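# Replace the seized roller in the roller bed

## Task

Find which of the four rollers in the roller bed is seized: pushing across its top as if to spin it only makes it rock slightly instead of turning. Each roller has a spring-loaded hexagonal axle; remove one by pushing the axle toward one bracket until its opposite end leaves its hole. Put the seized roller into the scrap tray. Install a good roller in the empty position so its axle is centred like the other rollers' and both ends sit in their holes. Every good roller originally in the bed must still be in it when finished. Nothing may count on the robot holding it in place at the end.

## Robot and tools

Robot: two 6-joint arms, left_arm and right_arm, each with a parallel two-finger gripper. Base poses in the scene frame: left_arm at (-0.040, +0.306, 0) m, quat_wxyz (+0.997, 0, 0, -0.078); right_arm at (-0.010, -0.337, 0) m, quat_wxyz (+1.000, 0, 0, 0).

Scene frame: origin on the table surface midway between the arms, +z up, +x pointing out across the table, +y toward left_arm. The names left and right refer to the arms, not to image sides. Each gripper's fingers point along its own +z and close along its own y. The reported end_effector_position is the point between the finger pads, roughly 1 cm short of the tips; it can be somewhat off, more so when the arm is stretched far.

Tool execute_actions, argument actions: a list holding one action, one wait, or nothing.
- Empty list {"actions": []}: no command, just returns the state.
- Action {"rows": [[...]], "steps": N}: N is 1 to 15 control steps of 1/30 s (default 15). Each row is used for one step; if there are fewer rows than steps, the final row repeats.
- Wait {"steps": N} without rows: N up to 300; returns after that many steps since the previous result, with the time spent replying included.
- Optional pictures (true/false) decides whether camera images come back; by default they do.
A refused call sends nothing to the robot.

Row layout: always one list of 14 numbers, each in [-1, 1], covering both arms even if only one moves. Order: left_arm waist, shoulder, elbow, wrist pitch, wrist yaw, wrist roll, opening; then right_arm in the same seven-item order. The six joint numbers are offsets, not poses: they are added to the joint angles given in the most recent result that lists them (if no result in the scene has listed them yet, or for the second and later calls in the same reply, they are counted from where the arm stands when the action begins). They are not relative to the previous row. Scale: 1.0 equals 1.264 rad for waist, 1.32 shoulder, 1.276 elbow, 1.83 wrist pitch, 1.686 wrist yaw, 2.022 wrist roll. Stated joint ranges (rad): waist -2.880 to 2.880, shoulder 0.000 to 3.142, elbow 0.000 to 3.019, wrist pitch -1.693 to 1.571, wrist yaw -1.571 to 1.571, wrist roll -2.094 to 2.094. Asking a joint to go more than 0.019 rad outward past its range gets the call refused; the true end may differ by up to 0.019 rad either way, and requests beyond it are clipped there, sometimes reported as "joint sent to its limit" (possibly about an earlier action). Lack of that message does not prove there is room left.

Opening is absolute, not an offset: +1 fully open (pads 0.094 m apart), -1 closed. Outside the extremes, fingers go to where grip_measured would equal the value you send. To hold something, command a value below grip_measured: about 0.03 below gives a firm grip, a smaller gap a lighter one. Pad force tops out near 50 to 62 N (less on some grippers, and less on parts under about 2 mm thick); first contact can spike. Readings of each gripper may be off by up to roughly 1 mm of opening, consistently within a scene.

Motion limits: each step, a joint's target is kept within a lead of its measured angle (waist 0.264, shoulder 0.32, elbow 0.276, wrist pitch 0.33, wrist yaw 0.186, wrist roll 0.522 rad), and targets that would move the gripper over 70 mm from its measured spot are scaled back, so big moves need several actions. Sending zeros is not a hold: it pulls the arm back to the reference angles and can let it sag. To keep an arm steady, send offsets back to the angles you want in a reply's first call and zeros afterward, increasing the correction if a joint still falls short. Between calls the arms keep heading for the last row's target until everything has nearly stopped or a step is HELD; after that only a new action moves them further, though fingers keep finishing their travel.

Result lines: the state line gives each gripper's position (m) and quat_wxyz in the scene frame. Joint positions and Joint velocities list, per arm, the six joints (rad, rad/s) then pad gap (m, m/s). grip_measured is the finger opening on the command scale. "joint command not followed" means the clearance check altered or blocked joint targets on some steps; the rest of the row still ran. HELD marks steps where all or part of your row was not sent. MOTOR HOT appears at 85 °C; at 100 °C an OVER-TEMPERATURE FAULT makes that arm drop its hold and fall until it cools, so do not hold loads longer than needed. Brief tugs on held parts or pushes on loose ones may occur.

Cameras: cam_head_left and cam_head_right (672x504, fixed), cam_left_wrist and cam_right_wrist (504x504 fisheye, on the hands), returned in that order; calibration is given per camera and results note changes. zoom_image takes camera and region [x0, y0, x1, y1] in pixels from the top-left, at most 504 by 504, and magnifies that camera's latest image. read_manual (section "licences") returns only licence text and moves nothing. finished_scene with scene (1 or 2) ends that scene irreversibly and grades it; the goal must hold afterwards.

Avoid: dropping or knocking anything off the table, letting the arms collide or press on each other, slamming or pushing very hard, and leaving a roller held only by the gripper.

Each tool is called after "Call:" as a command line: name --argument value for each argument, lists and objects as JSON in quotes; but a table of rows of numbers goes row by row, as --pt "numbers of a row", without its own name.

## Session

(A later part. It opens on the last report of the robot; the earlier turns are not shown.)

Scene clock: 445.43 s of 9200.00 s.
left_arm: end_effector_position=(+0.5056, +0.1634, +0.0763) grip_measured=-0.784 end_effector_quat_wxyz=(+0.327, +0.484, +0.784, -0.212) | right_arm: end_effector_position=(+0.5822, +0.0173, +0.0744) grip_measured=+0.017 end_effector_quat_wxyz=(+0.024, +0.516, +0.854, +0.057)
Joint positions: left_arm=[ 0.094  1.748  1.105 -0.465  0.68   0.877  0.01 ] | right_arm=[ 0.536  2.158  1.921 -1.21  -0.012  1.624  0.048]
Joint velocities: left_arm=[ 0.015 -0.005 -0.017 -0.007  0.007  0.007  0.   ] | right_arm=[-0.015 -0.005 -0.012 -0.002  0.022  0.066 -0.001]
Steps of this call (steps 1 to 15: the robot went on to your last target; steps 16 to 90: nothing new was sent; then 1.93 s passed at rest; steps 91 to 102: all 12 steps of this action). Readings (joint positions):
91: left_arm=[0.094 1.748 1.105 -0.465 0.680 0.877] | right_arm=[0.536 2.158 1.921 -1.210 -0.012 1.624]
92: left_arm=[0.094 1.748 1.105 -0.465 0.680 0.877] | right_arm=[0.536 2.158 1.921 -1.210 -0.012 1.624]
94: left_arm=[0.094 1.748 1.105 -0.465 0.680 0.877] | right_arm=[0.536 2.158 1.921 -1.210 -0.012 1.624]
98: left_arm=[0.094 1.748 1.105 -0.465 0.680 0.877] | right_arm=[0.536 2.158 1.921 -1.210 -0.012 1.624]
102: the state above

Call:
execute_actions --actions '[{"rows":[[0,0.005,0.012,0,0,0,-0.83, 0,0.01,0.01,0,0,0,-0.02],[0,0.005,0.012,0,0,0,-0.83, 0,0.01,0.01,0,0,0,-0.02],[0.015,-0.006,0,-0.006,0,0.008,-0.83, 0,0.01,0.01,0,0,0,-0.02],[0.022,-0.009,-0.004,-0.008,0,0.012,-0.83, 0,0.01,0.01,0,0,0,-0.02],[0.029,-0.012,-0.008,-0.01,0,0.016,-0.83, 0,0.01,0.01,0,0,0,-0.02],[0.036,-0.015,-0.012,-0.012,0,0.02,-0.83, 0,0.01,0.01,0,0,0,-0.02],[0.042,-0.018,-0.016,-0.015,0,0.024,-0.83, 0,0.01,0.01,0,0,0,-0.02],[0.048,-0.021,-0.02,-0.017,0,0.028,-0.83, 0,0.01,0.01,0,0,0,-0.02]],"steps":15}]'

Scene clock: 456.00 s of 9200.00 s.
left_arm: end_effector_position=(+0.5021, +0.1697, +0.0758) grip_measured=-0.789 end_effector_quat_wxyz=(+0.328, +0.486, +0.782, -0.212) | right_arm: end_effector_position=(+0.5810, +0.0192, +0.0744) grip_measured=+0.017 end_effector_quat_wxyz=(+0.022, +0.515, +0.855, +0.058)
Joint positions: left_arm=[ 0.107  1.742  1.095 -0.471  0.687  0.898  0.01 ] | right_arm=[ 0.539  2.158  1.921 -1.21  -0.016  1.624  0.048]
Joint velocities: left_arm=[-0.015 -0.015  0.012 -0.012 -0.007 -0.051 -0.001] | right_arm=[ 0.005 -0.005 -0.032 -0.007 -0.066  0.066 -0.001]
Steps of this call (steps 1 to 15: the robot went on to your last target; steps 16 to 90: nothing new was sent; then 7.07 s passed at rest; steps 91 to 105: all 15 steps of this action). Readings (joint positions):
91: left_arm=[0.094 1.748 1.105 -0.465 0.680 0.877] | right_arm=[0.536 2.158 1.921 -1.210 -0.012 1.624]
92: left_arm=[0.094 1.748 1.105 -0.465 0.680 0.877] | right_arm=[0.536 2.158 1.921 -1.210 -0.012 1.624]
94: left_arm=[0.095 1.748 1.105 -0.466 0.680 0.877] | right_arm=[0.536 2.158 1.921 -1.210 -0.012 1.624]
98: left_arm=[0.102 1.745 1.099 -0.470 0.685 0.887] | right_arm=[0.538 2.158 1.921 -1.210 -0.018 1.624]
105: the state above
camera_calibration (this result's frames):
cam_left_wrist: T_world_to_cam=[[-0.906317, -0.422589, 0.00291487, 0.527046], [-0.416741, 0.892588, -0.172085, 0.0748607], [0.0701192, -0.157178, -0.985078, 0.193528], [0, 0, 0, 1]] pos_world=[0.495298, 0.186322, 0.201987]
cam_right_wrist: T_world_to_cam=[[-0.880506, -0.45689, -0.126337, 0.526381], [-0.438115, 0.682585, 0.584922, 0.204762], [-0.181009, 0.570377, -0.80119, 0.274953], [0, 0, 0, 1]] pos_world=[0.60296, -0.056097, 0.167021]

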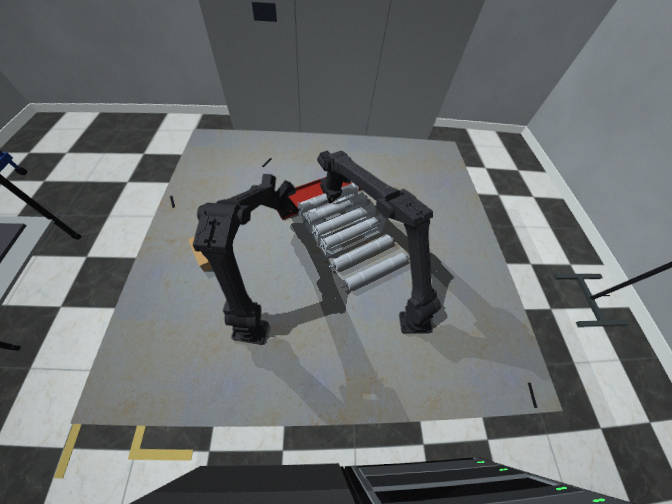

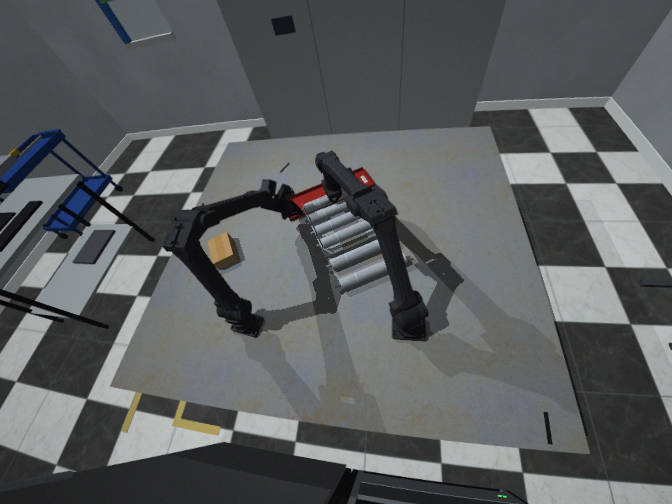

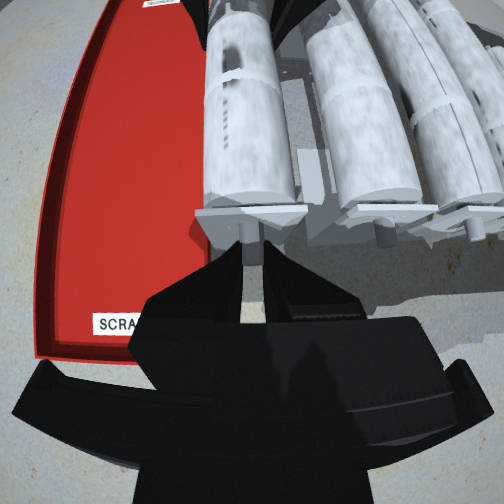

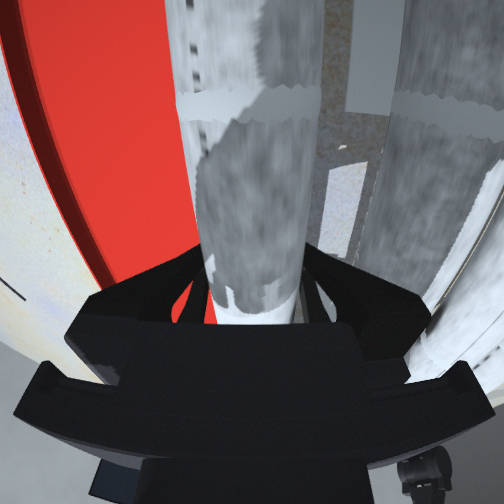

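Call:
execute_actions --actions '[{"rows":[[0.045,-0.016,-0.015,-0.014,-0.004,0.017,-0.83, 0,0.01,0.01,0,0,0,-0.02],[0.055,-0.016,-0.02,-0.016,-0.005,0.017,-0.83, 0,0.01,0.01,0,0,0,-0.02],[0.065,-0.017,-0.024,-0.018,-0.006,0.017,-0.83, 0,0.01,0.01,0,0,0,-0.02],[0.075,-0.017,-0.028,-0.02,-0.007,0.017,-0.83, 0,0.01,0.01,0,0,0,-0.02],[0.085,-0.018,-0.032,-0.022,-0.008,0.017,-0.83, 0,0.01,0.01,0,0,0,-0.02],[0.095,-0.018,-0.036,-0.023,-0.009,0.017,-0.83, 0,0.01,0.01,0,0,0,-0.02]],"steps":15}]' --pictures false

Scene clock: 465.80 s of 9200.00 s.
left_arm: end_effector_position=(+0.4942, +0.1860, +0.0779) grip_measured=-0.789 end_effector_quat_wxyz=(+0.329, +0.475, +0.786, -0.218) | right_arm: end_effector_position=(+0.5797, +0.0189, +0.0604) grip_measured=+0.017 end_effector_quat_wxyz=(+0.016, +0.519, +0.853, +0.050)
Joint positions: left_arm=[ 0.142  1.722  1.071 -0.484  0.71   0.909  0.01 ] | right_arm=[ 0.539  2.179  1.921 -1.21  -0.019  1.633  0.048]
Joint velocities: left_arm=[-0.005 -0.005  0.002 -0.012 -0.037  0.051  0.001] | right_arm=[ 0.005  0.005 -0.007 -0.007 -0.051 -0.037 -0.001]
Steps of this call (steps 1 to 15: the robot went on to your last target; steps 16 to 90: nothing new was sent; then 6.30 s passed at rest; steps 91 to 105: all 15 steps of this action). Readings (joint positions):
91: left_arm=[0.107 1.742 1.095 -0.471 0.687 0.900] | right_arm=[0.539 2.158 1.921 -1.210 -0.017 1.624]
92: left_arm=[0.109 1.742 1.094 -0.471 0.688 0.900] | right_arm=[0.539 2.158 1.921 -1.210 -0.017 1.624]
94: left_arm=[0.115 1.739 1.089 -0.474 0.692 0.901] | right_arm=[0.539 2.158 1.921 -1.210 -0.017 1.624]
98: left_arm=[0.142 1.724 1.071 -0.485 0.707 0.908] | right_arm=[0.539 2.160 1.921 -1.210 -0.017 1.630]
105: the state above

Call:
execute_actions --actions '[{"rows":[[0.067,-0.003,-0.017,-0.016,-0.022,0.011,-0.83, 0,-0.02,0.02,0,0,0,-0.03],[0.067,-0.003,-0.017,-0.016,-0.022,0.011,-0.83, 0,-0.03,0.02,0,0,0,-0.03],[0.067,-0.003,-0.017,-0.016,-0.022,0.011,-0.83, 0,-0.04,0.02,0,0,0,-0.03],[0.067,-0.003,-0.017,-0.016,-0.022,0.011,-0.83, 0,-0.05,0.02,0,0,0,-0.03],[0.067,-0.003,-0.017,-0.016,-0.022,0.011,-0.83, 0,-0.06,0.02,0,0,0,-0.03]],"steps":15}]'

Scene clock: 481.87 s of 9200.00 s.
left_arm: end_effector_position=(+0.4942, +0.1862, +0.0778) grip_measured=-0.789 end_effector_quat_wxyz=(+0.329, +0.475, +0.786, -0.218) | right_arm: end_effector_position=(+0.5803, +0.0189, +0.0653) grip_measured=+0.017 end_effector_quat_wxyz=(+0.018, +0.519, +0.853, +0.053)
Joint positions: left_arm=[ 0.142  1.722  1.071 -0.484  0.709  0.909  0.01 ] | right_arm=[ 0.539  2.172  1.921 -1.21  -0.017  1.633  0.048]
Joint velocities: left_arm=[ 0.015 -0.005 -0.022 -0.002 -0.007 -0.007 -0.   ] | right_arm=[-0.015 -0.024 -0.002 -0.002 -0.007 -0.051  0.001]
Steps of this call (steps 1 to 15: the robot went on to your last target; steps 16 to 90: nothing new was sent; then 12.57 s passed at rest; steps 91 to 105: all 15 steps of this action). Readings (joint positions):
91: left_arm=[0.142 1.722 1.071 -0.484 0.710 0.909] | right_arm=[0.539 2.179 1.921 -1.210 -0.019 1.633]
92: left_arm=[0.142 1.722 1.071 -0.484 0.710 0.909] | right_arm=[0.539 2.179 1.921 -1.210 -0.019 1.633]
94: left_arm=[0.142 1.722 1.071 -0.484 0.710 0.909] | right_arm=[0.539 2.178 1.921 -1.210 -0.019 1.633]
98: left_arm=[0.142 1.722 1.071 -0.484 0.709 0.909] | right_arm=[0.539 2.172 1.921 -1.210 -0.017 1.633]
105: the state above
camera_calibration (this result's frames):
cam_left_wrist: T_world_to_cam=[[-0.898095, -0.439365, 0.0195908, 0.524647], [-0.435364, 0.881837, -0.181169, 0.0691261], [0.0623234, -0.171236, -0.983257, 0.204962], [0, 0, 0, 1]] pos_world=[0.488504, 0.204651, 0.203775]
cam_right_wrist: T_world_to_cam=[[-0.886295, -0.449261, -0.112454, 0.526698], [-0.424129, 0.689861, 0.586692, 0.201627], [-0.186, 0.567677, -0.801964, 0.270646], [0, 0, 0, 1]] pos_world=[0.602665, -0.056109, 0.157985]

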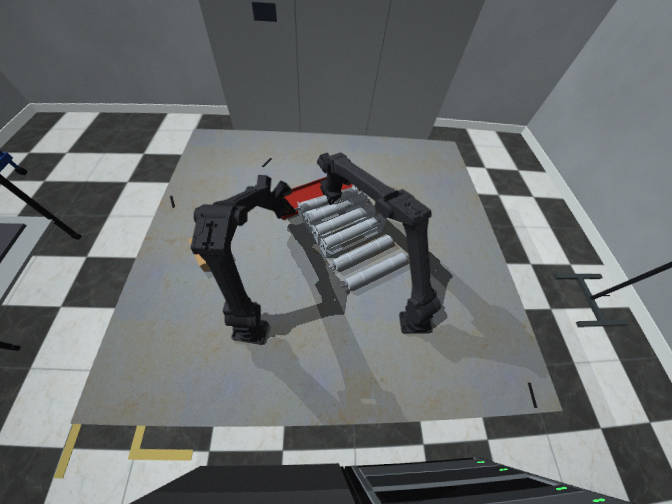

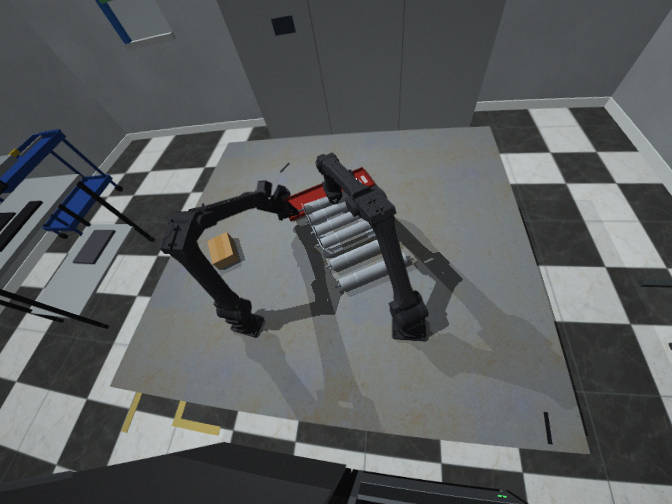

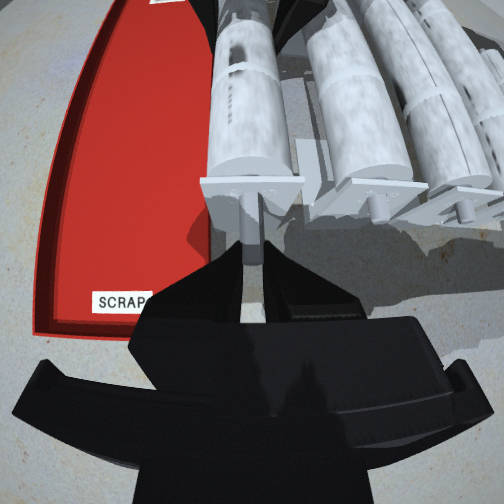

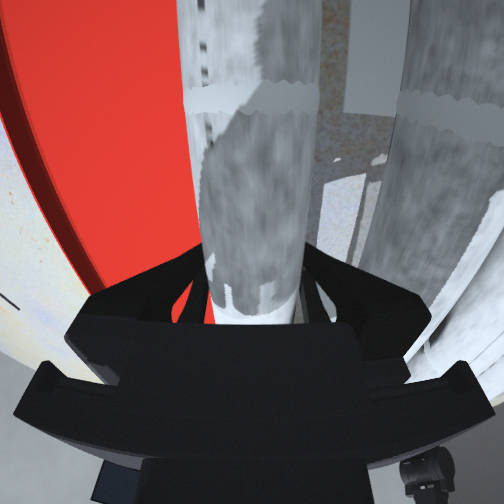

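Call:
execute_actions --actions '[{"rows":[[0.067,0.01,-0.017,-0.016,-0.022,0.011,-0.83, 0,-0.06,0.035,0,0,0,-0.03],[0.067,0.015,-0.017,-0.016,-0.022,0.011,-0.83, 0,-0.066,0.035,0,0,0,-0.03],[0.067,0.02,-0.017,-0.016,-0.022,0.011,-0.83, 0,-0.072,0.035,0,0,0,-0.03],[0.067,0.02,-0.017,-0.016,-0.022,0.011,-0.83, 0,-0.078,0.035,0,0,0,-0.03],[0.067,0.02,-0.017,-0.016,-0.022,0.011,-0.83, 0,-0.084,0.035,0,0,0,-0.03],[0.067,0.02,-0.017,-0.016,-0.022,0.011,-0.83, 0,-0.09,0.035,0,0,0,-0.03]],"steps":15}]' --pictures false

Scene clock: 493.03 s of 9200.00 s.
left_arm: end_effector_position=(+0.4942, +0.1862, +0.0774) grip_measured=-0.789 end_effector_quat_wxyz=(+0.329, +0.475, +0.786, -0.218) | right_arm: end_effector_position=(+0.5804, +0.0188, +0.0660) grip_measured=+0.017 end_effector_quat_wxyz=(+0.019, +0.519, +0.853, +0.053)
Joint positions: left_arm=[ 0.142  1.723  1.071 -0.484  0.709  0.909  0.01 ] | right_arm=[ 0.539  2.171  1.921 -1.21  -0.016  1.633  0.048]
Joint velocities: left_arm=[-0.005  0.005  0.002  0.017 -0.007  0.022  0.   ] | right_arm=[-0.005 -0.015 -0.002 -0.012 -0.022 -0.007 -0.   ]
Steps of this call (steps 1 to 15: the robot went on to your last target; steps 16 to 90: nothing new was sent; then 7.67 s passed at rest; steps 91 to 105: all 15 steps of this action). Readings (joint positions):
91: left_arm=[0.142 1.722 1.071 -0.484 0.709 0.909] | right_arm=[0.539 2.172 1.921 -1.210 -0.017 1.633]
92: left_arm=[0.142 1.723 1.071 -0.484 0.709 0.909] | right_arm=[0.539 2.172 1.921 -1.210 -0.017 1.633]
94: left_arm=[0.142 1.723 1.071 -0.484 0.709 0.909] | right_arm=[0.539 2.171 1.921 -1.210 -0.017 1.633]
98: left_arm=[0.142 1.723 1.071 -0.484 0.709 0.909] | right_arm=[0.539 2.171 1.921 -1.210 -0.017 1.633]
105: the state above

Call:
execute_actions --actions '[{"rows":[[0.06,0.03,-0.02,-0.016,-0.022,0.011,-0.83, 0,-0.075,0.035,0,0,0,-0.03],[0.06,0.035,-0.022,-0.016,-0.022,0.011,-0.83, 0,-0.075,0.035,0,0,0,-0.03],[0.06,0.04,-0.025,-0.016,-0.025,0.011,-0.83, 0,-0.075,0.035,0,0,0,-0.03],[0.06,0.045,-0.028,-0.016,-0.03,0.011,-0.83, 0,-0.075,0.035,0,0,0,-0.03]],"steps":15}]'

Call:
zoom_image --camera "cam_head_left" --region '[280, 160, 380, 235]'

Scene clock: 500.87 s of 9200.00 s.
left_arm: end_effector_position=(+0.4940, +0.1860, +0.0762) grip_measured=-0.789 end_effector_quat_wxyz=(+0.328, +0.475, +0.787, -0.218) | right_arm: end_effector_position=(+0.5805, +0.0188, +0.0665) grip_measured=+0.017 end_effector_quat_wxyz=(+0.019, +0.519, +0.853, +0.053)
Joint positions: left_arm=[ 0.141  1.725  1.071 -0.484  0.709  0.91   0.01 ] | right_arm=[ 0.539  2.17   1.921 -1.21  -0.015  1.633  0.048]
Joint velocities: left_arm=[-0.005 -0.005  0.007 -0.022 -0.007 -0.037 -0.   ] | right_arm=[ 0.005  0.005  0.022 -0.002  0.007  0.007  0.001]
Steps of this call (steps 1 to 15: the robot went on to your last target; steps 16 to 90: nothing new was sent; then 4.33 s passed at rest; steps 91 to 105: all 15 steps of this action). Readings (joint positions):
91: left_arm=[0.141 1.724 1.071 -0.484 0.709 0.909] | right_arm=[0.539 2.171 1.921 -1.210 -0.016 1.633]
92: left_arm=[0.141 1.724 1.071 -0.484 0.709 0.909] | right_arm=[0.539 2.171 1.921 -1.210 -0.016 1.633]
94: left_arm=[0.141 1.725 1.071 -0.484 0.709 0.909] | right_arm=[0.539 2.170 1.921 -1.210 -0.016 1.633]
98: left_arm=[0.141 1.725 1.071 -0.484 0.709 0.910] | right_arm=[0.539 2.170 1.921 -1.210 -0.015 1.633]
105: the state above
camera_calibration (this result's frames):
cam_left_wrist: T_world_to_cam=[[-0.898561, -0.438323, 0.0214825, 0.524294], [-0.434747, 0.882418, -0.179815, 0.0684124], [0.0598603, -0.170914, -0.983466, 0.20457], [0, 0, 0, 1]] pos_world=[0.488606, 0.204405, 0.202226]
cam_right_wrist: T_world_to_cam=[[-0.886097, -0.449147, -0.114449, 0.526997], [-0.425427, 0.690122, 0.585442, 0.201928], [-0.183966, 0.567449, -0.802595, 0.270665], [0, 0, 0, 1]] pos_world=[0.602669, -0.0562443, 0.159331]

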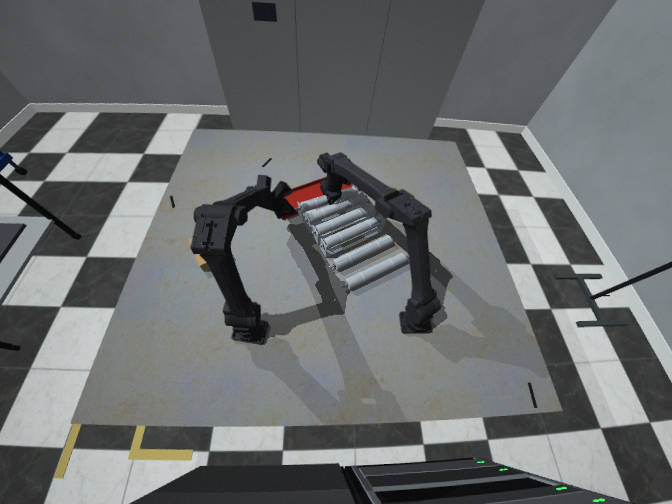

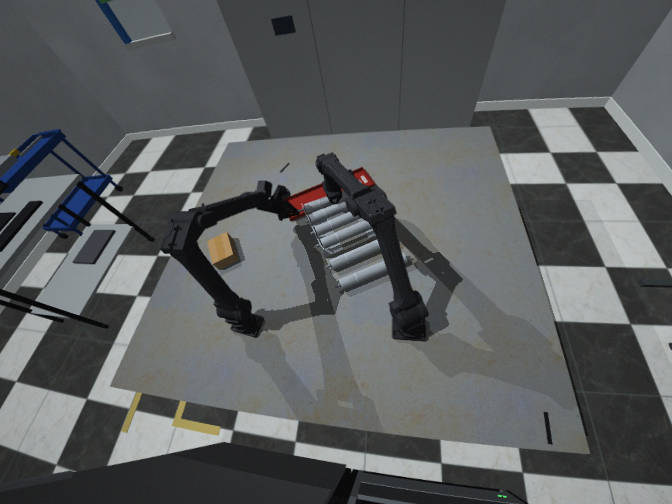

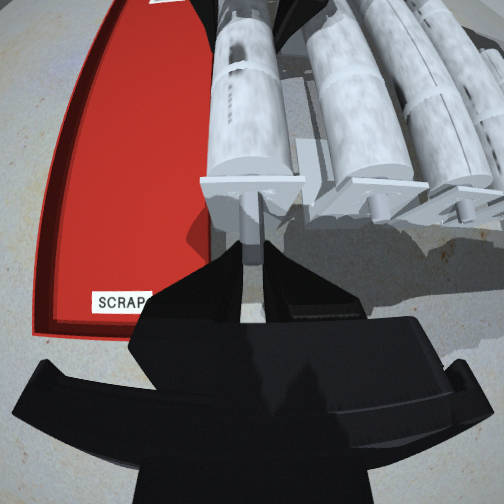

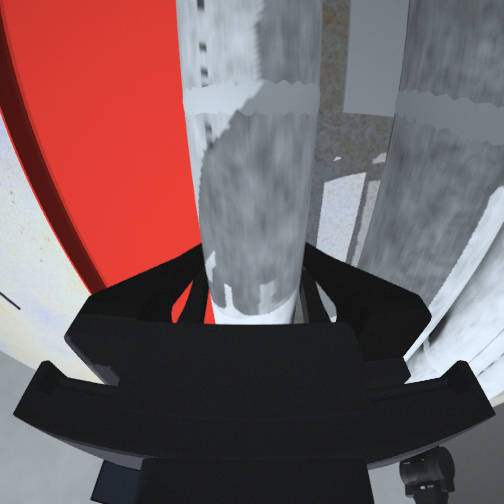

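Region (280, 160, 380, 235) of cam_head_left's 672x504 image, scaled by 5.040, with more detail than that image has; it fills the top 378 rows of this view, and the rest is white.

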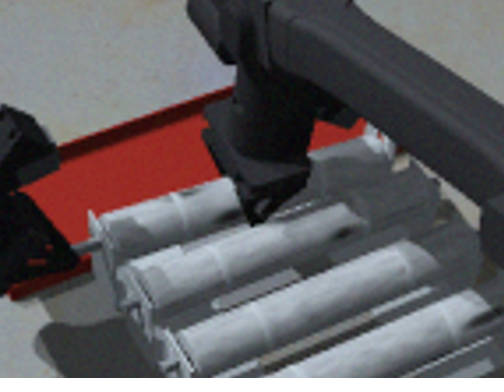

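Call:
execute_actions --actions '[{"rows":[[0.06,0.04,-0.025,-0.016,-0.025,0.011,-0.83, 0.005,-0.08,0.04,0,0.01,0,-0.03],[0.06,0.04,-0.025,-0.016,-0.025,0.011,-0.83, 0.01,-0.08,0.04,0,0.02,0,-0.03],[0.06,0.04,-0.025,-0.016,-0.025,0.011,-0.83, 0.014,-0.085,0.04,0,0.03,0,-0.03],[0.06,0.04,-0.025,-0.016,-0.025,0.011,-0.83, 0.018,-0.085,0.04,0,0.04,0,-0.03],[0.06,0.04,-0.025,-0.016,-0.025,0.011,-0.83, 0.022,-0.09,0.04,0,0.05,0,-0.03],[0.06,0.04,-0.025,-0.016,-0.025,0.011,-0.83, 0.026,-0.09,0.04,0,0.06,0,-0.03]],"steps":15}]' --pictures false

Scene clock: 511.33 s of 9200.00 s.
left_arm: end_effector_position=(+0.4934, +0.1859, +0.0734) grip_measured=-0.789 end_effector_quat_wxyz=(+0.326, +0.476, +0.786, -0.219) | right_arm: end_effector_position=(+0.5817, +0.0191, +0.0803) grip_measured=+0.017 end_effector_quat_wxyz=(+0.065, +0.514, +0.855, +0.041)
Joint positions: left_arm=[ 0.141  1.73   1.071 -0.484  0.709  0.914  0.01 ] | right_arm=[ 0.562  2.15   1.921 -1.21   0.08   1.639  0.048]
Joint velocities: left_arm=[-0.005 -0.015 -0.007  0.012  0.007 -0.051 -0.   ] | right_arm=[-0.005  0.005 -0.002  0.017 -0.051 -0.007  0.001]
Steps of this call (steps 1 to 15: the robot went on to your last target; steps 16 to 90: nothing new was sent; then 6.97 s passed at rest; steps 91 to 105: all 15 steps of this action). Readings (joint positions):
91: left_arm=[0.141 1.725 1.071 -0.484 0.709 0.910] | right_arm=[0.539 2.170 1.921 -1.210 -0.013 1.633]
92: left_arm=[0.141 1.725 1.071 -0.484 0.709 0.910] | right_arm=[0.540 2.170 1.921 -1.210 -0.006 1.633]
94: left_arm=[0.141 1.726 1.071 -0.484 0.709 0.910] | right_arm=[0.546 2.168 1.921 -1.210 0.017 1.635]
98: left_arm=[0.141 1.728 1.071 -0.484 0.709 0.912] | right_arm=[0.558 2.157 1.921 -1.210 0.064 1.638]
105: the state above

Works. Repeat, with roll compensation.

Call:
execute_actions --actions '[{"rows":[[0.06,0.04,-0.025,-0.016,-0.025,0.011,-0.83, 0.008,-0.08,0.04,0,0.015,0.01,-0.03],[0.06,0.04,-0.025,-0.016,-0.025,0.011,-0.83, 0.011,-0.08,0.04,0,0.025,0.015,-0.03],[0.06,0.04,-0.025,-0.016,-0.025,0.011,-0.83, 0.015,-0.085,0.04,0,0.035,0.02,-0.03],[0.06,0.04,-0.025,-0.016,-0.025,0.011,-0.83, 0.019,-0.085,0.04,0,0.045,0.02,-0.03],[0.06,0.04,-0.025,-0.016,-0.025,0.011,-0.83, 0.023,-0.09,0.04,0,0.055,0.02,-0.03],[0.06,0.04,-0.025,-0.016,-0.025,0.011,-0.83, 0.027,-0.095,0.04,0,0.065,0.02,-0.03]],"steps":15}]'

Call:
zoom_image --camera "cam_head_left" --region '[280, 160, 380, 235]'

Scene clock: 519.40 s of 9200.00 s.
left_arm: end_effector_position=(+0.4933, +0.1859, +0.0726) grip_measured=-0.789 end_effector_quat_wxyz=(+0.326, +0.478, +0.786, -0.219) | right_arm: end_effector_position=(+0.5822, +0.0189, +0.0841) grip_measured=+0.017 end_effector_quat_wxyz=(+0.103, +0.512, +0.852, +0.025)
Joint positions: left_arm=[ 0.141  1.732  1.071 -0.484  0.709  0.918  0.01 ] | right_arm=[ 0.582  2.147  1.921 -1.21   0.165  1.653  0.048]
Joint velocities: left_arm=[-0.015  0.015 -0.022  0.007  0.007 -0.037 -0.   ] | right_arm=[-0.015 -0.005  0.017 -0.012  0.037 -0.081 -0.001]
Steps of this call (steps 1 to 15: the robot went on to your last target; steps 16 to 90: nothing new was sent; then 4.57 s passed at rest; steps 91 to 105: all 15 steps of this action). Readings (joint positions):
91: left_arm=[0.141 1.730 1.071 -0.484 0.709 0.915] | right_arm=[0.562 2.150 1.921 -1.210 0.083 1.639]
92: left_arm=[0.141 1.730 1.071 -0.484 0.709 0.915] | right_arm=[0.564 2.150 1.921 -1.210 0.090 1.641]
94: left_arm=[0.141 1.731 1.071 -0.484 0.709 0.916] | right_arm=[0.570 2.150 1.921 -1.210 0.113 1.646]
98: left_arm=[0.141 1.731 1.071 -0.484 0.709 0.917] | right_arm=[0.581 2.148 1.921 -1.210 0.159 1.652]
105: the state above
camera_calibration (this result's frames):
cam_left_wrist: T_world_to_cam=[[-0.900996, -0.433252, 0.0223174, 0.52392], [-0.430076, 0.885273, -0.176994, 0.064456], [0.0569259, -0.169069, -0.983959, 0.202216], [0, 0, 0, 1]] pos_world=[0.48826, 0.204117, 0.198688]
cam_right_wrist: T_world_to_cam=[[-0.869957, -0.469048, -0.152215, 0.524775], [-0.485191, 0.758996, 0.434183, 0.238518], [-0.0881219, 0.451574, -0.887871, 0.238572], [0, 0, 0, 1]] pos_world=[0.593281, -0.0426224, 0.18814]

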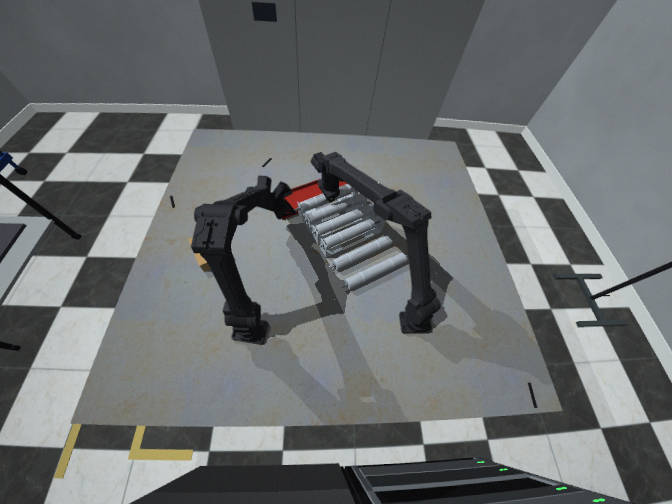

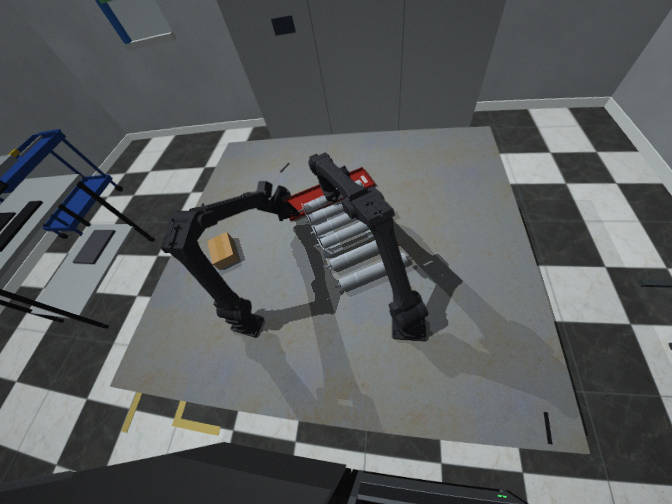

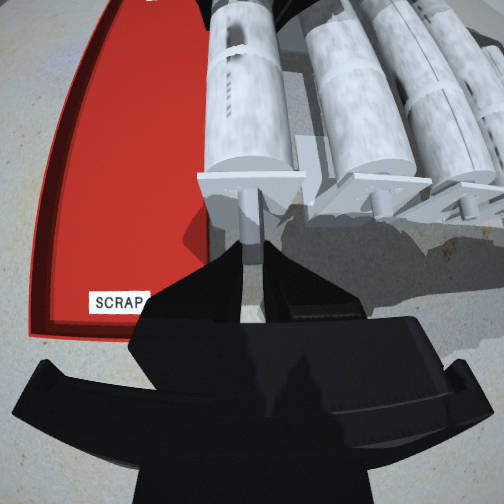

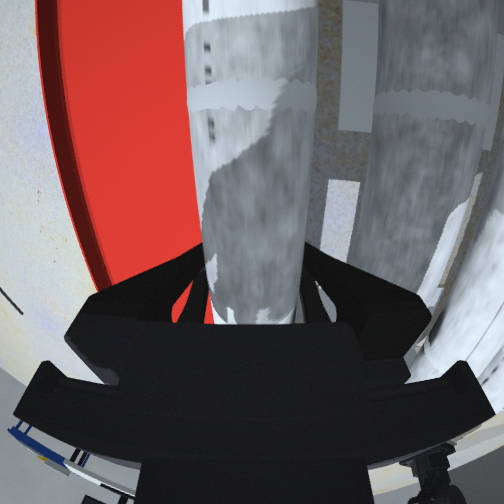

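Region (280, 160, 380, 235) of cam_head_left's 672x504 image, scaled by 5.040, with more detail than that image has; it fills the top 378 rows of this view, and the rest is white.

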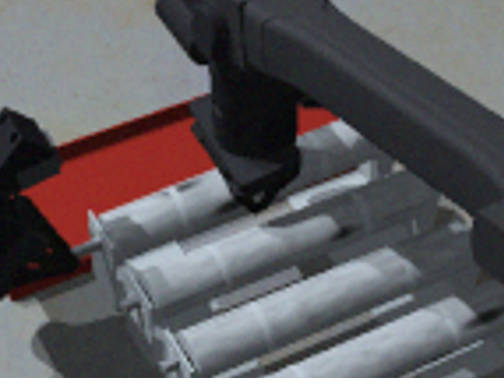

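Call:
execute_actions --actions '[{"rows":[[0.045,0.03,-0.02,-0.012,-0.02,0,-0.83, 0.005,-0.07,0.04,0,0.01,0.005,-0.03],[0.035,0.02,-0.015,-0.008,-0.015,0,-0.83, 0.005,-0.07,0.04,0,0.01,0.005,-0.03],[0.025,0.015,-0.01,-0.004,-0.01,0,-0.83, 0.005,-0.07,0.04,0,0.01,0.005,-0.03],[0.015,0.01,0,0,-0.005,0,-0.83, 0.005,-0.07,0.04,0,0.01,0.005,-0.03],[0.005,0.005,0.01,0,0,0,-0.83, 0.005,-0.07,0.04,0,0.01,0.005,-0.03],[0.0,0.005,0.01,0,0,0,-0.83, 0.005,-0.07,0.04,0,0.01,0.005,-0.03],[0.0,0.005,0.01,0,0,0,-0.83, 0.005,-0.07,0.04,0,0.01,0.005,-0.03],[0.0,0.005,0.01,0,0,0,-0.83, 0.005,-0.07,0.04,0,0.01,0.005,-0.03],[0.0,0.005,0.01,0,0,0,-0.76, 0.005,-0.07,0.04,0,0.01,0.005,-0.03],[0.0,0.005,0.01,0,0,0,-0.3, 0.005,-0.07,0.04,0,0.01,0.005,-0.03]],"steps":15}]'

Scene clock: 534.60 s of 9200.00 s.
left_arm: end_effector_position=(+0.4943, +0.1829, +0.0741) grip_measured=-0.302 end_effector_quat_wxyz=(+0.330, +0.481, +0.782, -0.220) | right_arm: end_effector_position=(+0.5822, +0.0188, +0.0841) grip_measured=+0.017 end_effector_quat_wxyz=(+0.103, +0.512, +0.852, +0.024)
Joint positions: left_arm=[ 0.137  1.732  1.071 -0.476  0.714  0.918  0.033] | right_arm=[ 0.582  2.147  1.921 -1.21   0.165  1.653  0.048]
Joint velocities: left_arm=[-0.005  0.005 -0.012 -0.002 -0.037  0.022 -0.001] | right_arm=[ 0.005  0.005 -0.002  0.002 -0.051 -0.007  0.   ]
Steps of this call (steps 1 to 15: the robot went on to your last target; steps 16 to 90: nothing new was sent; then 11.70 s passed at rest; steps 91 to 105: all 15 steps of this action). Readings (joint positions):
91: left_arm=[0.141 1.732 1.071 -0.484 0.710 0.918] | right_arm=[0.582 2.147 1.921 -1.210 0.165 1.653]
92: left_arm=[0.141 1.732 1.071 -0.483 0.711 0.918] | right_arm=[0.582 2.147 1.921 -1.210 0.165 1.653]
94: left_arm=[0.140 1.732 1.071 -0.480 0.714 0.918] | right_arm=[0.582 2.147 1.921 -1.210 0.165 1.653]
98: left_arm=[0.138 1.732 1.071 -0.477 0.716 0.918] | right_arm=[0.582 2.147 1.921 -1.210 0.165 1.653]
105: the state above
camera_calibration (this result's frames):
cam_left_wrist: T_world_to_cam=[[-0.903955, -0.427316, 0.0163224, 0.524303], [-0.422756, 0.887258, -0.184527, 0.0644454], [0.0643693, -0.173705, -0.982692, 0.200132], [0, 0, 0, 1]] pos_world=[0.488309, 0.201627, 0.200002]
cam_right_wrist: T_world_to_cam=[[-0.870005, -0.46908, -0.15184, 0.524679], [-0.485052, 0.759087, 0.434179, 0.238442], [-0.0884048, 0.451388, -0.887938, 0.238751], [0, 0, 0, 1]] pos_world=[0.593237, -0.0426512, 0.188137]

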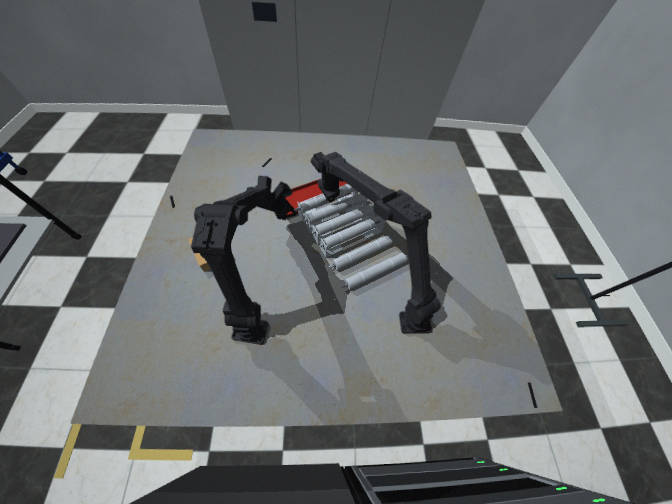

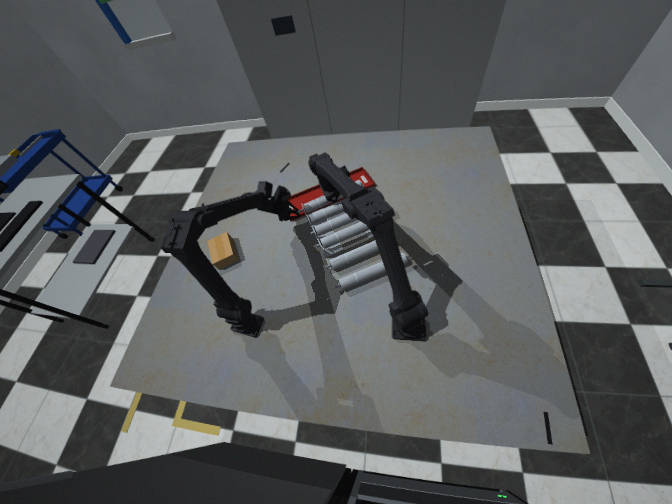

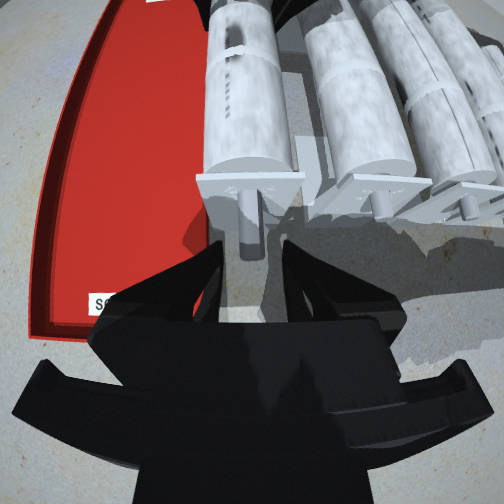

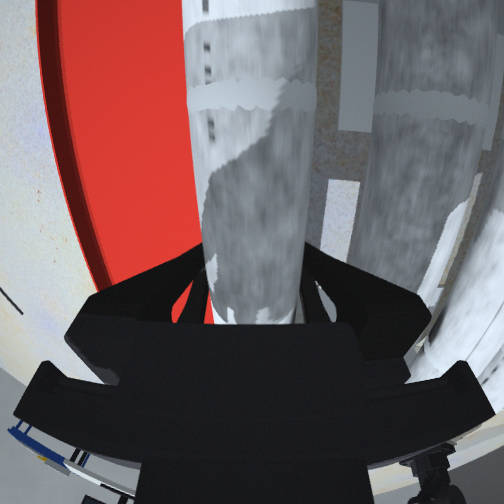

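Call:
execute_actions --actions '[{"rows":[[0,0.005,0.01,0,0,0,-0.3, 0.008,-0.08,0.045,0,0.015,0.005,-0.03],[0,0.005,0.01,0,0,0,-0.3, 0.01,-0.085,0.05,0,0.022,0.005,-0.03],[0,0.005,0.01,0,0,0,-0.3, 0.012,-0.09,0.055,0,0.03,0.01,-0.03],[0,0.005,0.01,0,0,0,-0.3, 0.014,-0.095,0.06,0,0.037,0.01,-0.03],[0,0.005,0.01,0,0,0,-0.3, 0.016,-0.10,0.06,0,0.044,0.01,-0.03],[0,0.005,0.01,0,0,0,-0.3, 0.018,-0.105,0.06,0,0.05,0.01,-0.03]],"steps":15}]' --pictures false

Scene clock: 546.33 s of 9200.00 s.
left_arm: end_effector_position=(+0.4943, +0.1829, +0.0741) grip_measured=-0.302 end_effector_quat_wxyz=(+0.330, +0.481, +0.782, -0.220) | right_arm: end_effector_position=(+0.5825, +0.0187, +0.0855) grip_measured=+0.017 end_effector_quat_wxyz=(+0.123, +0.511, +0.851, +0.015)
Joint positions: left_arm=[ 0.137  1.732  1.071 -0.476  0.714  0.918  0.033] | right_arm=[ 0.593  2.147  1.921 -1.21   0.21   1.659  0.048]
Joint velocities: left_arm=[-0.005  0.005  0.012  0.007 -0.037 -0.037 -0.001] | right_arm=[-0.015 -0.015  0.007  0.002  0.022  0.007 -0.   ]
Steps of this call (steps 1 to 15: the robot went on to your last target; steps 16 to 90: nothing new was sent; then 8.23 s passed at rest; steps 91 to 105: all 15 steps of this action). Readings (joint positions):
91: left_arm=[0.137 1.732 1.071 -0.476 0.714 0.918] | right_arm=[0.582 2.147 1.921 -1.210 0.165 1.653]
92: left_arm=[0.137 1.732 1.071 -0.476 0.714 0.918] | right_arm=[0.582 2.147 1.921 -1.210 0.167 1.653]
94: left_arm=[0.137 1.732 1.071 -0.476 0.714 0.918] | right_arm=[0.585 2.147 1.921 -1.210 0.178 1.654]
98: left_arm=[0.137 1.732 1.071 -0.476 0.714 0.918] | right_arm=[0.591 2.147 1.921 -1.210 0.204 1.659]
105: the state above

Call:
execute_actions --actions '[{"rows":[[0,0.005,0.01,0,0,0,-0.3, 0,-0.07,0.015,0.01,0.01,-0.012,-0.03],[0,0.005,0.01,0,0,0,-0.3, 0,-0.07,0.015,0.016,0.01,-0.02,-0.03],[0,0.005,0.01,0,0,0,-0.3, 0,-0.07,0.015,0.022,0.01,-0.03,-0.03],[0,0.005,0.01,0,0,0,-0.3, 0,-0.07,0.015,0.028,0.01,-0.04,-0.03],[0,0.005,0.01,0,0,0,-0.3, 0,-0.07,0.015,0.034,0.01,-0.05,-0.03],[0,0.005,0.01,0,0,0,-0.3, 0,-0.07,0.015,0.04,0.01,-0.06,-0.03]],"steps":15}]'

Scene clock: 565.73 s of 9200.00 s.
left_arm: end_effector_position=(+0.4943, +0.1829, +0.0741) grip_measured=-0.302 end_effector_quat_wxyz=(+0.330, +0.481, +0.782, -0.220) | right_arm: end_effector_position=(+0.5908, +0.0238, +0.0892) grip_measured=+0.017 end_effector_quat_wxyz=(+0.135, +0.481, +0.865, +0.031)
Joint positions: left_arm=[ 0.137  1.732  1.071 -0.476  0.714  0.918  0.033] | right_arm=[ 0.593  2.142  1.917 -1.164  0.212  1.588  0.048]
Joint velocities: left_arm=[ 0.005 -0.015  0.002  0.002  0.037 -0.051 -0.   ] | right_arm=[-0.005  0.005  0.007  0.022 -0.022 -0.051 -0.001]
Steps of this call (steps 1 to 15: the robot went on to your last target; steps 16 to 90: nothing new was sent; then 15.90 s passed at rest; steps 91 to 105: all 15 steps of this action). Readings (joint positions):
91: left_arm=[0.137 1.732 1.071 -0.476 0.714 0.918] | right_arm=[0.593 2.147 1.921 -1.210 0.210 1.659]
92: left_arm=[0.137 1.732 1.071 -0.476 0.714 0.918] | right_arm=[0.593 2.147 1.921 -1.209 0.210 1.658]
94: left_arm=[0.137 1.732 1.071 -0.476 0.714 0.918] | right_arm=[0.593 2.145 1.919 -1.203 0.210 1.652]
98: left_arm=[0.137 1.732 1.071 -0.476 0.714 0.918] | right_arm=[0.593 2.143 1.917 -1.177 0.212 1.611]
105: the state above
camera_calibration (this result's frames):
cam_left_wrist: T_world_to_cam=[[-0.903955, -0.427316, 0.0163224, 0.524303], [-0.422756, 0.887258, -0.184527, 0.0644454], [0.0643693, -0.173705, -0.982692, 0.200132], [0, 0, 0, 1]] pos_world=[0.488309, 0.201627, 0.200002]
cam_right_wrist: T_world_to_cam=[[-0.826823, -0.529686, -0.189198, 0.514576], [-0.558952, 0.736267, 0.381423, 0.285524], [-0.0627344, 0.421122, -0.904832, 0.228877], [0, 0, 0, 1]] pos_world=[0.599416, -0.0340434, 0.195547]

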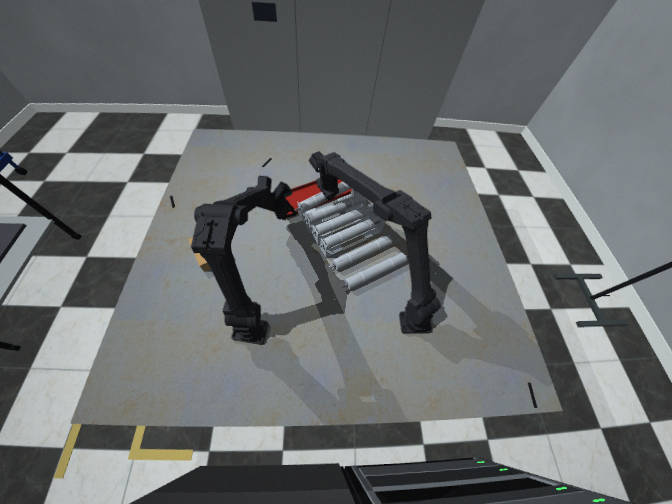

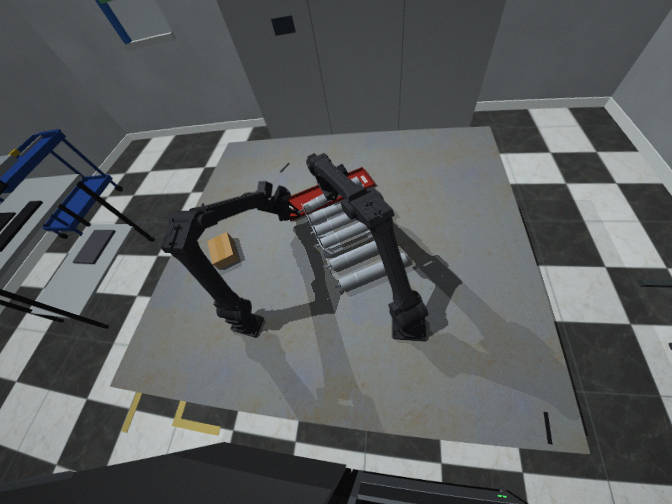

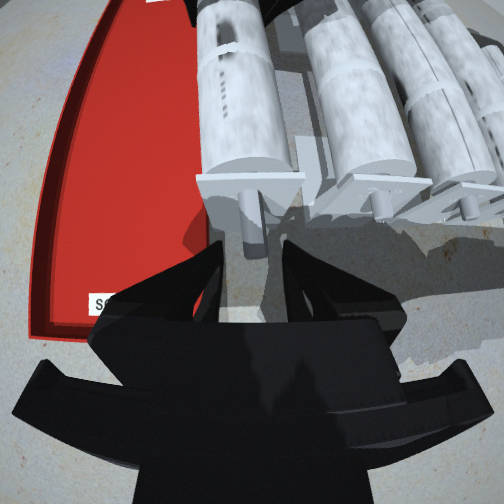

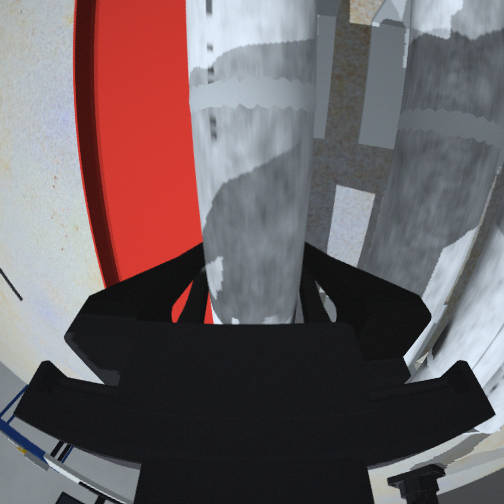

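Call:
execute_actions --actions '[]'

Scene clock: 594.00 s of 9200.00 s.
left_arm: end_effector_position=(+0.4943, +0.1829, +0.0741) grip_measured=-0.302 end_effector_quat_wxyz=(+0.330, +0.481, +0.782, -0.220) | right_arm: end_effector_position=(+0.5910, +0.0239, +0.0893) grip_measured=+0.017 end_effector_quat_wxyz=(+0.136, +0.481, +0.866, +0.031)
Joint positions: left_arm=[ 0.137  1.732  1.071 -0.476  0.714  0.918  0.033] | right_arm=[ 0.593  2.142  1.917 -1.164  0.213  1.587  0.048]
Joint velocities: left_arm=[-0.005 -0.005  0.007 -0.012 -0.051  0.022 -0.   ] | right_arm=[ 0.005 -0.015 -0.002  0.002  0.007  0.007 -0.001]
Steps of this call (steps 1 to 15: the robot went on to your last target; steps 16 to 90: nothing new was sent; then 25.27 s passed at rest). Readings (joint positions):
1: left_arm=[0.137 1.732 1.071 -0.476 0.714 0.918] | right_arm=[0.593 2.142 1.917 -1.164 0.213 1.588]
2: left_arm=[0.137 1.732 1.071 -0.476 0.714 0.918] | right_arm=[0.593 2.142 1.917 -1.164 0.213 1.587]
4: left_arm=[0.137 1.732 1.071 -0.476 0.714 0.918] | right_arm=[0.593 2.142 1.917 -1.164 0.213 1.587]
8: left_arm=[0.137 1.732 1.071 -0.476 0.714 0.918] | right_arm=[0.593 2.142 1.917 -1.164 0.213 1.587]
90: the state above
All arms were judged still, so your last target was given up. Only a new action makes them travel on or press farther. Fingers that are still opening or closing keep moving.
camera_calibration (this result's frames):
cam_left_wrist: T_world_to_cam=[[-0.903955, -0.427316, 0.0163224, 0.524303], [-0.422756, 0.887258, -0.184527, 0.0644454], [0.0643693, -0.173705, -0.982692, 0.200132], [0, 0, 0, 1]] pos_world=[0.488309, 0.201627, 0.200002]
cam_right_wrist: T_world_to_cam=[[-0.825944, -0.530896, -0.189645, 0.514311], [-0.560258, 0.735595, 0.380804, 0.286417], [-0.0626657, 0.420773, -0.904999, 0.228894], [0, 0, 0, 1]] pos_world=[0.599604, -0.0339538, 0.195617]

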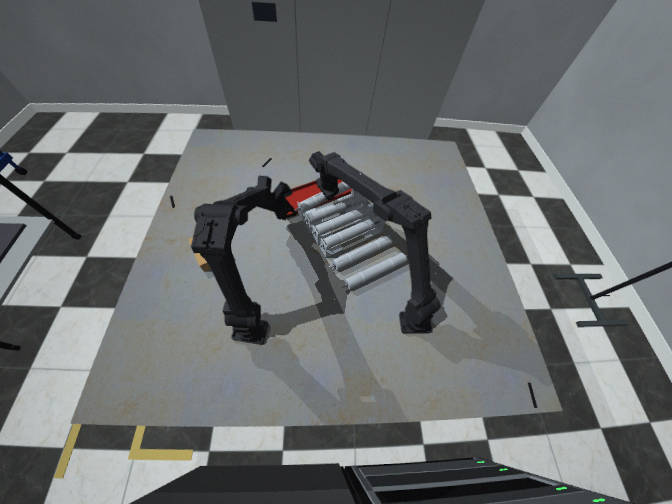

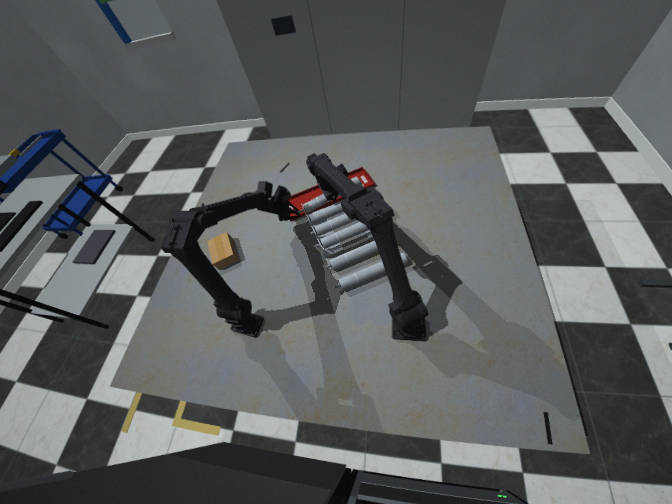

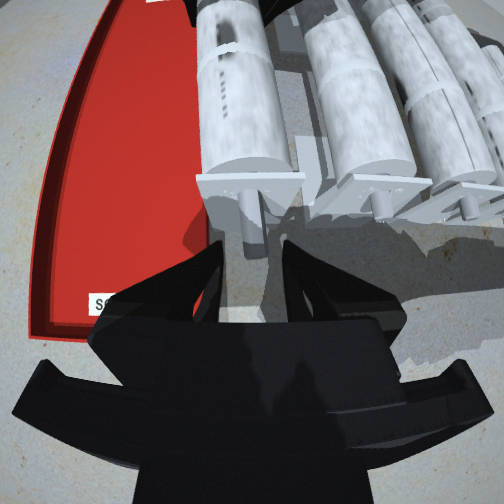

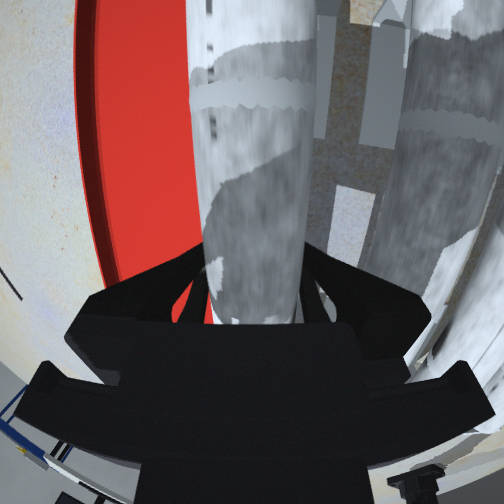

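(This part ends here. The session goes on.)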